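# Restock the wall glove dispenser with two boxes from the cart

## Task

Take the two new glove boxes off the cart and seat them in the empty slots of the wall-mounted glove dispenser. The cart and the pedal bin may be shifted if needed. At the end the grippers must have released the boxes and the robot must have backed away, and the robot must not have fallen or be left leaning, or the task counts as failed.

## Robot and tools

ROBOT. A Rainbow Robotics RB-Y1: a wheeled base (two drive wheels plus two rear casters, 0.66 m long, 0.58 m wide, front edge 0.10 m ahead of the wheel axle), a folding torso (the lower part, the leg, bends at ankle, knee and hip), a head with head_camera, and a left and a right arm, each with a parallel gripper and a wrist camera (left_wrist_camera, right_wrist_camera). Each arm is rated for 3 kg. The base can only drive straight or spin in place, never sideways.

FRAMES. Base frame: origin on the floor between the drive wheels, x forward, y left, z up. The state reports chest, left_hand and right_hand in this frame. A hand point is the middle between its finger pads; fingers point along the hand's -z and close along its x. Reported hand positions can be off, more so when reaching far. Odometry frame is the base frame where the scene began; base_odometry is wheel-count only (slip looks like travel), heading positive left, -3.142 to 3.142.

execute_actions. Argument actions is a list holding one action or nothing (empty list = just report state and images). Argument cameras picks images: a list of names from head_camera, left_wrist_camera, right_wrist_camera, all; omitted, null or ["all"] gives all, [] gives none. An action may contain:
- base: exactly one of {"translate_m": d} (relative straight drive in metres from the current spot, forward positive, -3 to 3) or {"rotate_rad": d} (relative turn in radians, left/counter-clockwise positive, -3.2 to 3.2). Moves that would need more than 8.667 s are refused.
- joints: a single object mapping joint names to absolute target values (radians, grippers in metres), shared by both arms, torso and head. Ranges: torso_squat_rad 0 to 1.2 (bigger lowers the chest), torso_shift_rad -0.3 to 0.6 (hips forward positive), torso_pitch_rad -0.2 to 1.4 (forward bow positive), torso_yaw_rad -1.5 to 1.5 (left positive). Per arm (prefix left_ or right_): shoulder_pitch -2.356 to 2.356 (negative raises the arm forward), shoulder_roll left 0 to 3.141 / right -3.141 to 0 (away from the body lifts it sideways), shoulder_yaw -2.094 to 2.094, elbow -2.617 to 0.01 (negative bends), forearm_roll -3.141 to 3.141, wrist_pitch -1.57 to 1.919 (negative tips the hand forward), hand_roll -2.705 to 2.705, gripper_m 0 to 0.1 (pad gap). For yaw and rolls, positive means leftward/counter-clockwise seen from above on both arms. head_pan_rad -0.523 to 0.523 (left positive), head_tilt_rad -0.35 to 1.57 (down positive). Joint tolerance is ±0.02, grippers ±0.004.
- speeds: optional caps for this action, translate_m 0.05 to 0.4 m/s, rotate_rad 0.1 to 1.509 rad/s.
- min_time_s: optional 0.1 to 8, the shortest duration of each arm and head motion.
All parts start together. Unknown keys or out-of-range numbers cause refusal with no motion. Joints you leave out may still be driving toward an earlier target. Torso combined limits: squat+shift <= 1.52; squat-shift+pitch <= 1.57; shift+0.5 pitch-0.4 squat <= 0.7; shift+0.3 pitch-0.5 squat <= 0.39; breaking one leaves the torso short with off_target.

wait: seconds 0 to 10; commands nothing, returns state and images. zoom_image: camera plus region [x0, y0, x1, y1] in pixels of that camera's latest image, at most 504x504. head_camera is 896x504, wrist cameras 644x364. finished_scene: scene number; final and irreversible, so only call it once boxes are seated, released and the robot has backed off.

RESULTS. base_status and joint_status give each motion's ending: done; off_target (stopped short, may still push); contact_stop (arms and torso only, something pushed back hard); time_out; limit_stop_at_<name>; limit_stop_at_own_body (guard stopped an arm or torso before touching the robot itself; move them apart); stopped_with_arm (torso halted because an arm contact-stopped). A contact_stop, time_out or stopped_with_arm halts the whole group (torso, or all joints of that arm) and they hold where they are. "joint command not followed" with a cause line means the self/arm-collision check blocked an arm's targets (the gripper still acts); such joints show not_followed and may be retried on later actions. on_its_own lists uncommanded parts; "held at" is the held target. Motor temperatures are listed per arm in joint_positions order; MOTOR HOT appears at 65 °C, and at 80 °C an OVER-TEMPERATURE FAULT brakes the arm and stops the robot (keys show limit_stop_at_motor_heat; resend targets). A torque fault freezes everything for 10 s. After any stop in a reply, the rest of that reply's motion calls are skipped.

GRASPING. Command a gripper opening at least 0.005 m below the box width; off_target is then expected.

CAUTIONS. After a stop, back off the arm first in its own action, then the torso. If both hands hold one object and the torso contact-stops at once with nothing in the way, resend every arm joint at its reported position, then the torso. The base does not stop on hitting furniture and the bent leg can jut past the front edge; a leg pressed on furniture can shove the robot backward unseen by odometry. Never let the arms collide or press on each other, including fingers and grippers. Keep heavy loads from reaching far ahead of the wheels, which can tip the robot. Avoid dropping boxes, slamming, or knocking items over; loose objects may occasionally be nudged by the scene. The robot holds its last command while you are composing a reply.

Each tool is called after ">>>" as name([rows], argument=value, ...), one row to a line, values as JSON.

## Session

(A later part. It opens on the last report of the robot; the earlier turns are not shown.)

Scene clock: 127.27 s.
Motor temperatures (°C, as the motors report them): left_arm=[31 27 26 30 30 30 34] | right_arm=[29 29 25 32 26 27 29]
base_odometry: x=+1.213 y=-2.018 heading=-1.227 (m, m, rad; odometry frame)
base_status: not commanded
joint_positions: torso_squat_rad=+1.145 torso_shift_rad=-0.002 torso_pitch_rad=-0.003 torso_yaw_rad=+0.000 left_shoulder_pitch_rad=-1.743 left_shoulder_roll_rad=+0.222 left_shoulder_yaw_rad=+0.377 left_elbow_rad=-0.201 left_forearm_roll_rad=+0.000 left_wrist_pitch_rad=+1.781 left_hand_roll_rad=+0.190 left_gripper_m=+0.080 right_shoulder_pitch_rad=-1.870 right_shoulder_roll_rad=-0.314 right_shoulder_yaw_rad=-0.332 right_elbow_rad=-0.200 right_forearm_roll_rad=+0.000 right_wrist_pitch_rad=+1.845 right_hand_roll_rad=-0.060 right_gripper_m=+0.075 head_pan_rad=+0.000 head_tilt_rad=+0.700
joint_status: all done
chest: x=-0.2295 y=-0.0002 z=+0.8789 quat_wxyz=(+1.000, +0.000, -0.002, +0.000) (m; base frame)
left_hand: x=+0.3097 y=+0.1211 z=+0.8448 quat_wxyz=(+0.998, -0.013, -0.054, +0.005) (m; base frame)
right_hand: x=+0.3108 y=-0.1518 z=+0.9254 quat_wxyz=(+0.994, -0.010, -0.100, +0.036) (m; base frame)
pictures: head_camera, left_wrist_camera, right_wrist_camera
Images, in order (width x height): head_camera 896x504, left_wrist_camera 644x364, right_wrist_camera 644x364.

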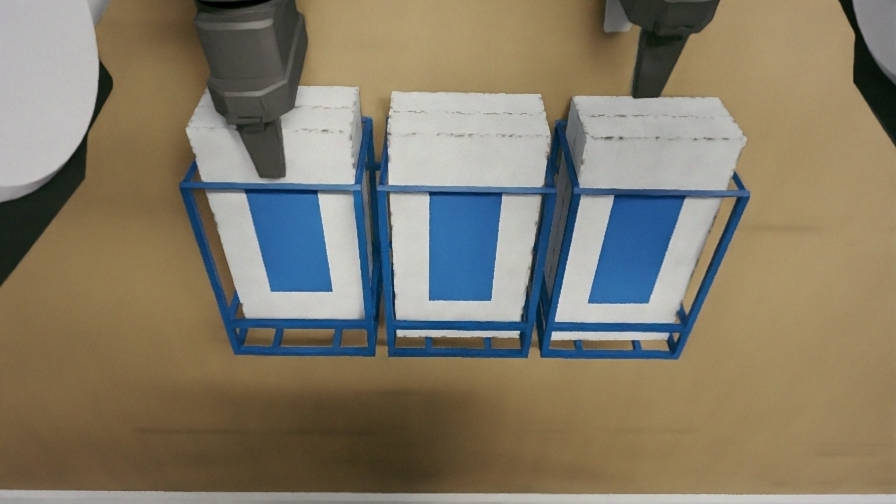

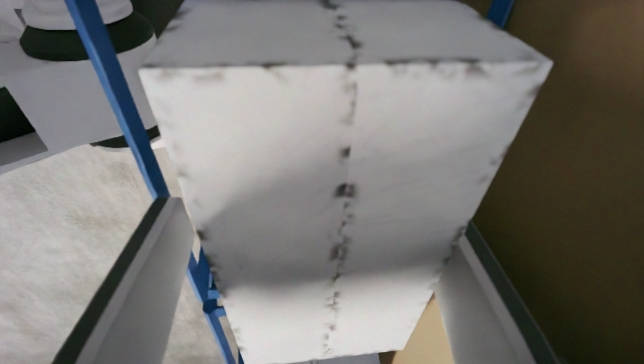

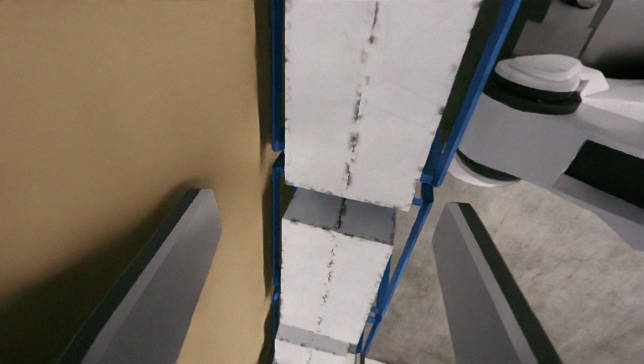

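>>> execute_actions([
  {"joints":{"left_gripper_m":0.05}},
], cameras=[])

>>> execute_actions([
  {"joints":{"torso_squat_rad":1.125,"left_wrist_pitch_rad":1.83},"min_time_s":1},
], cameras=["head_camera"])

>>> execute_actions([
  {"joints":{"torso_squat_rad":1.15}},
], cameras=["head_camera"])

>>> execute_actions([
  {"joints":{"left_gripper_m":0.075}},
])

Scene clock: 130.87 s.
Motor temperatures (°C, as the motors report them): left_arm=[31 27 26 30 30 30 34] | right_arm=[29 29 25 32 26 27 29]
base_odometry: x=+1.213 y=-2.018 heading=-1.227 (m, m, rad; odometry frame)
base_status: not commanded
joint_positions: torso_squat_rad=+1.145 torso_shift_rad=-0.002 torso_pitch_rad=-0.003 torso_yaw_rad=+0.000 left_shoulder_pitch_rad=-1.743 left_shoulder_roll_rad=+0.222 left_shoulder_yaw_rad=+0.377 left_elbow_rad=-0.201 left_forearm_roll_rad=+0.000 left_wrist_pitch_rad=+1.781 left_hand_roll_rad=+0.190 left_gripper_m=+0.059 right_shoulder_pitch_rad=-1.870 right_shoulder_roll_rad=-0.314 right_shoulder_yaw_rad=-0.332 right_elbow_rad=-0.200 right_forearm_roll_rad=+0.000 right_wrist_pitch_rad=+1.845 right_hand_roll_rad=-0.060 right_gripper_m=+0.075 head_pan_rad=+0.000 head_tilt_rad=+0.700
joint_status: left_gripper_m off_target (ended at +0.059, target +0.050)
chest: x=-0.2295 y=-0.0002 z=+0.8789 quat_wxyz=(+1.000, +0.000, -0.002, +0.000) (m; base frame)
left_hand: x=+0.3097 y=+0.1211 z=+0.8448 quat_wxyz=(+0.998, -0.013, -0.054, +0.005) (m; base frame)
right_hand: x=+0.3108 y=-0.1518 z=+0.9254 quat_wxyz=(+0.994, -0.010, -0.100, +0.036) (m; base frame)
pictures: none
No camera images: the call's "cameras" was empty. Leave "cameras" out to get every camera's image.

Scene clock: 132.17 s.
Motor temperatures (°C, as the motors report them): left_arm=[31 27 26 30 30 30 34] | right_arm=[29 29 25 33 26 27 29]
base_odometry: x=+1.213 y=-2.018 heading=-1.227 (m, m, rad; odometry frame)
base_status: not commanded
joint_positions: torso_squat_rad=+1.125 torso_shift_rad=-0.001 torso_pitch_rad=-0.002 torso_yaw_rad=+0.000 left_shoulder_pitch_rad=-1.739 left_shoulder_roll_rad=+0.222 left_shoulder_yaw_rad=+0.377 left_elbow_rad=-0.200 left_forearm_roll_rad=+0.000 left_wrist_pitch_rad=+1.830 left_hand_roll_rad=+0.190 left_gripper_m=+0.059 right_shoulder_pitch_rad=-1.869 right_shoulder_roll_rad=-0.313 right_shoulder_yaw_rad=-0.332 right_elbow_rad=-0.199 right_forearm_roll_rad=+0.000 right_wrist_pitch_rad=+1.846 right_hand_roll_rad=-0.060 right_gripper_m=+0.075 head_pan_rad=+0.000 head_tilt_rad=+0.700
joint_status: all done
chest: x=-0.2288 y=-0.0002 z=+0.8917 quat_wxyz=(+1.000, +0.000, -0.001, +0.000) (m; base frame)
left_hand: x=+0.2987 y=+0.1233 z=+0.8536 quat_wxyz=(+1.000, -0.008, -0.026, +0.005) (m; base frame)
right_hand: x=+0.3112 y=-0.1518 z=+0.9362 quat_wxyz=(+0.995, -0.010, -0.097, +0.036) (m; base frame)
pictures: head_camera
Images, in order (width x height): head_camera 896x504.

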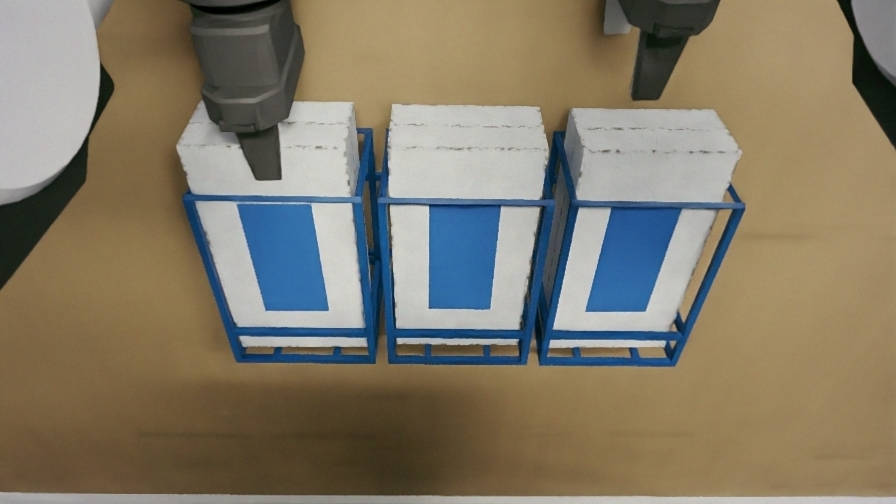

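Scene clock: 132.87 s.
Motor temperatures (°C, as the motors report them): left_arm=[31 27 26 30 30 30 34] | right_arm=[29 29 25 33 26 27 29]
base_odometry: x=+1.213 y=-2.018 heading=-1.227 (m, m, rad; odometry frame)
base_status: not commanded
joint_positions: torso_squat_rad=+1.150 torso_shift_rad=-0.001 torso_pitch_rad=-0.003 torso_yaw_rad=+0.000 left_shoulder_pitch_rad=-1.743 left_shoulder_roll_rad=+0.223 left_shoulder_yaw_rad=+0.377 left_elbow_rad=-0.202 left_forearm_roll_rad=+0.000 left_wrist_pitch_rad=+1.830 left_hand_roll_rad=+0.190 left_gripper_m=+0.060 right_shoulder_pitch_rad=-1.870 right_shoulder_roll_rad=-0.314 right_shoulder_yaw_rad=-0.332 right_elbow_rad=-0.200 right_forearm_roll_rad=+0.000 right_wrist_pitch_rad=+1.845 right_hand_roll_rad=-0.060 right_gripper_m=+0.075 head_pan_rad=+0.000 head_tilt_rad=+0.700
joint_status: all done
chest: x=-0.2292 y=-0.0002 z=+0.8758 quat_wxyz=(+1.000, +0.000, -0.001, +0.000) (m; base frame)
left_hand: x=+0.2992 y=+0.1232 z=+0.8411 quat_wxyz=(+0.999, -0.009, -0.030, +0.005) (m; base frame)
right_hand: x=+0.3111 y=-0.1518 z=+0.9221 quat_wxyz=(+0.994, -0.010, -0.100, +0.036) (m; base frame)
pictures: head_camera
Images, in order (width x height): head_camera 896x504.

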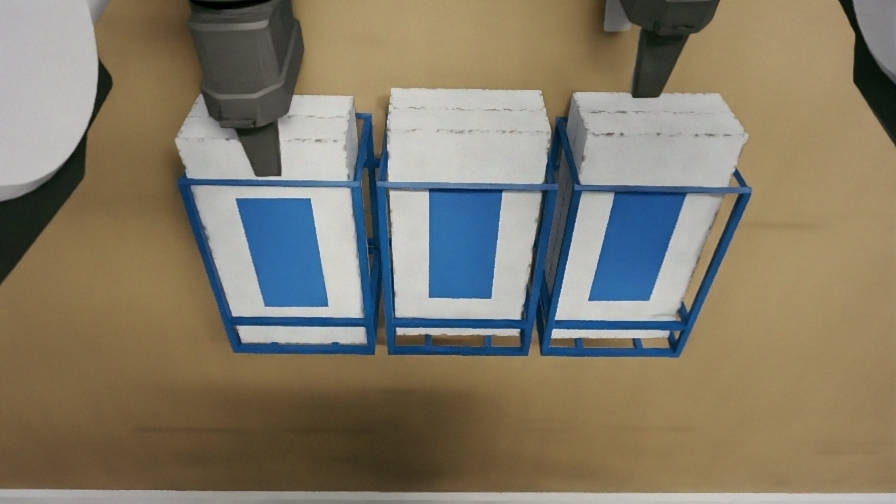

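Scene clock: 133.60 s.
Motor temperatures (°C, as the motors report them): left_arm=[31 27 26 30 30 30 34] | right_arm=[29 29 25 33 26 27 29]
base_odometry: x=+1.213 y=-2.018 heading=-1.227 (m, m, rad; odometry frame)
base_status: not commanded
joint_positions: torso_squat_rad=+1.150 torso_shift_rad=-0.001 torso_pitch_rad=-0.002 torso_yaw_rad=+0.000 left_shoulder_pitch_rad=-1.741 left_shoulder_roll_rad=+0.222 left_shoulder_yaw_rad=+0.377 left_elbow_rad=-0.201 left_forearm_roll_rad=+0.000 left_wrist_pitch_rad=+1.830 left_hand_roll_rad=+0.190 left_gripper_m=+0.075 right_shoulder_pitch_rad=-1.870 right_shoulder_roll_rad=-0.314 right_shoulder_yaw_rad=-0.332 right_elbow_rad=-0.200 right_forearm_roll_rad=+0.000 right_wrist_pitch_rad=+1.845 right_hand_roll_rad=-0.060 right_gripper_m=+0.075 head_pan_rad=+0.000 head_tilt_rad=+0.700
joint_status: all done
chest: x=-0.2291 y=-0.0002 z=+0.8758 quat_wxyz=(+1.000, +0.000, -0.001, +0.000) (m; base frame)
left_hand: x=+0.2989 y=+0.1234 z=+0.8394 quat_wxyz=(+1.000, -0.008, -0.028, +0.006) (m; base frame)
right_hand: x=+0.3112 y=-0.1519 z=+0.9220 quat_wxyz=(+0.994, -0.010, -0.099, +0.036) (m; base frame)
pictures: head_camera, left_wrist_camera, right_wrist_camera
Images, in order (width x height): head_camera 896x504, left_wrist_camera 644x364, right_wrist_camera 644x364.

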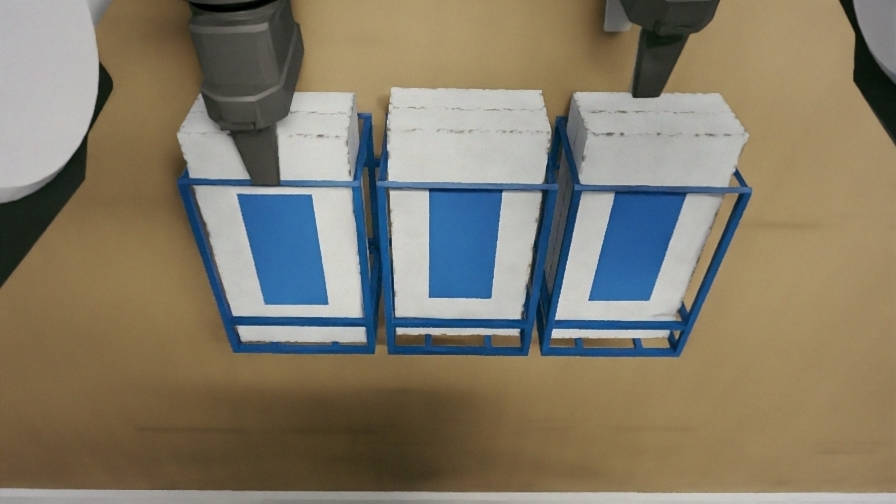

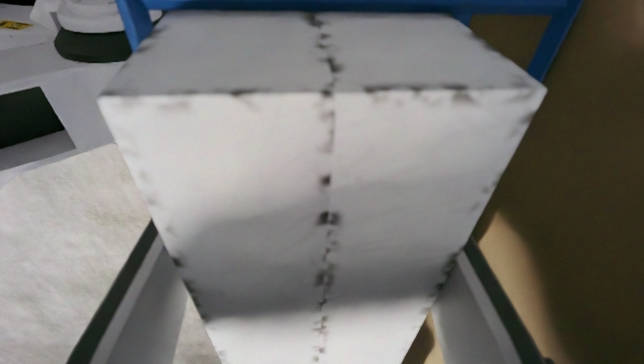

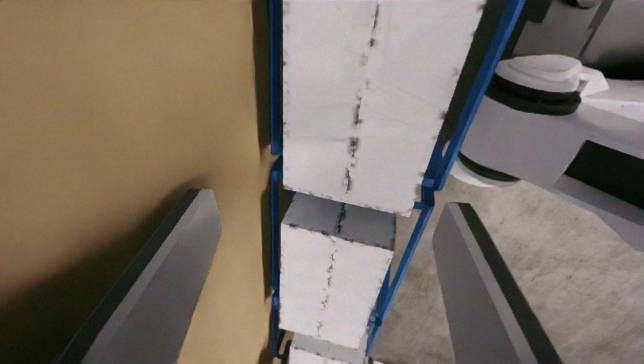

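>>> execute_actions([
  {"joints":{"torso_squat_rad":1.03}},
], cameras=[])

>>> execute_actions([
  {"base":{"translate_m":-0.6},"joints":{"torso_squat_rad":0.6}},
], cameras=["head_camera"])

Scene clock: 136.80 s.
Motor temperatures (°C, as the motors report them): left_arm=[31 27 26 30 30 30 34] | right_arm=[29 29 25 33 26 27 29]
base_odometry: x=+1.213 y=-2.018 heading=-1.227 (m, m, rad; odometry frame)
base_status: not commanded
joint_positions: torso_squat_rad=+1.030 torso_shift_rad=-0.001 torso_pitch_rad=-0.002 torso_yaw_rad=+0.000 left_shoulder_pitch_rad=-1.740 left_shoulder_roll_rad=+0.222 left_shoulder_yaw_rad=+0.377 left_elbow_rad=-0.200 left_forearm_roll_rad=+0.000 left_wrist_pitch_rad=+1.830 left_hand_roll_rad=+0.190 left_gripper_m=+0.075 right_shoulder_pitch_rad=-1.869 right_shoulder_roll_rad=-0.313 right_shoulder_yaw_rad=-0.332 right_elbow_rad=-0.199 right_forearm_roll_rad=+0.000 right_wrist_pitch_rad=+1.846 right_hand_roll_rad=-0.060 right_gripper_m=+0.075 head_pan_rad=+0.000 head_tilt_rad=+0.700
joint_status: all done
chest: x=-0.2289 y=-0.0003 z=+0.9503 quat_wxyz=(+1.000, +0.000, -0.001, +0.000) (m; base frame)
left_hand: x=+0.2989 y=+0.1234 z=+0.9128 quat_wxyz=(+1.000, -0.008, -0.027, +0.006) (m; base frame)
right_hand: x=+0.3110 y=-0.1519 z=+0.9945 quat_wxyz=(+0.995, -0.010, -0.097, +0.036) (m; base frame)
pictures: none
No camera images: the call's "cameras" was empty. Leave "cameras" out to get every camera's image.

Scene clock: 139.77 s.
Motor temperatures (°C, as the motors report them): left_arm=[31 27 26 30 30 30 34] | right_arm=[29 29 25 33 26 27 29]
base_odometry: x=+1.011 y=-1.454 heading=-1.225 (m, m, rad; odometry frame)
base_status: done
joint_positions: torso_squat_rad=+0.600 torso_shift_rad=-0.001 torso_pitch_rad=-0.002 torso_yaw_rad=+0.000 left_shoulder_pitch_rad=-1.740 left_shoulder_roll_rad=+0.222 left_shoulder_yaw_rad=+0.377 left_elbow_rad=-0.200 left_forearm_roll_rad=+0.000 left_wrist_pitch_rad=+1.830 left_hand_roll_rad=+0.190 left_gripper_m=+0.075 right_shoulder_pitch_rad=-1.870 right_shoulder_roll_rad=-0.314 right_shoulder_yaw_rad=-0.332 right_elbow_rad=-0.200 right_forearm_roll_rad=+0.000 right_wrist_pitch_rad=+1.845 right_hand_roll_rad=-0.060 right_gripper_m=+0.075 head_pan_rad=+0.000 head_tilt_rad=+0.700
joint_status: all done
chest: x=-0.2291 y=-0.0004 z=+1.1677 quat_wxyz=(+1.000, +0.000, -0.001, +0.000) (m; base frame)
left_hand: x=+0.2987 y=+0.1233 z=+1.1301 quat_wxyz=(+1.000, -0.008, -0.027, +0.006) (m; base frame)
right_hand: x=+0.3113 y=-0.1520 z=+1.2132 quat_wxyz=(+0.994, -0.010, -0.099, +0.036) (m; base frame)
pictures: head_camera
Images, in order (width x height): head_camera 896x504.

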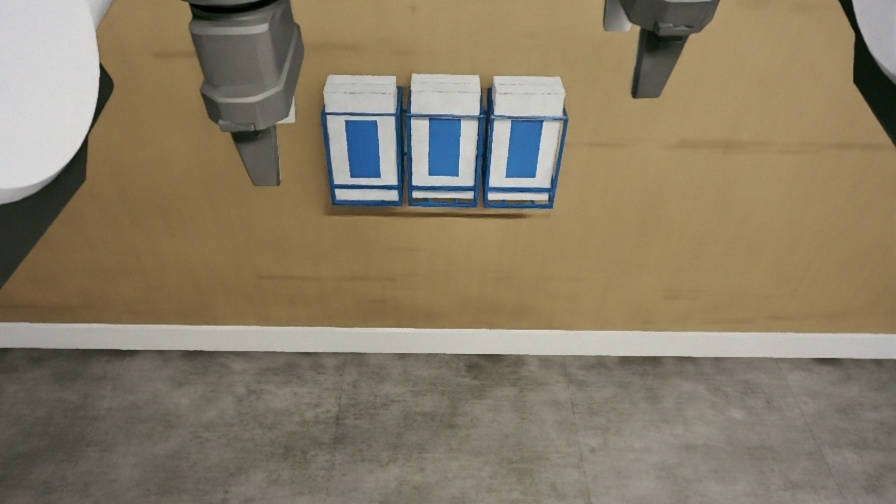

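>>> finished_scene(scene=2)

The scene is finished: the task was done.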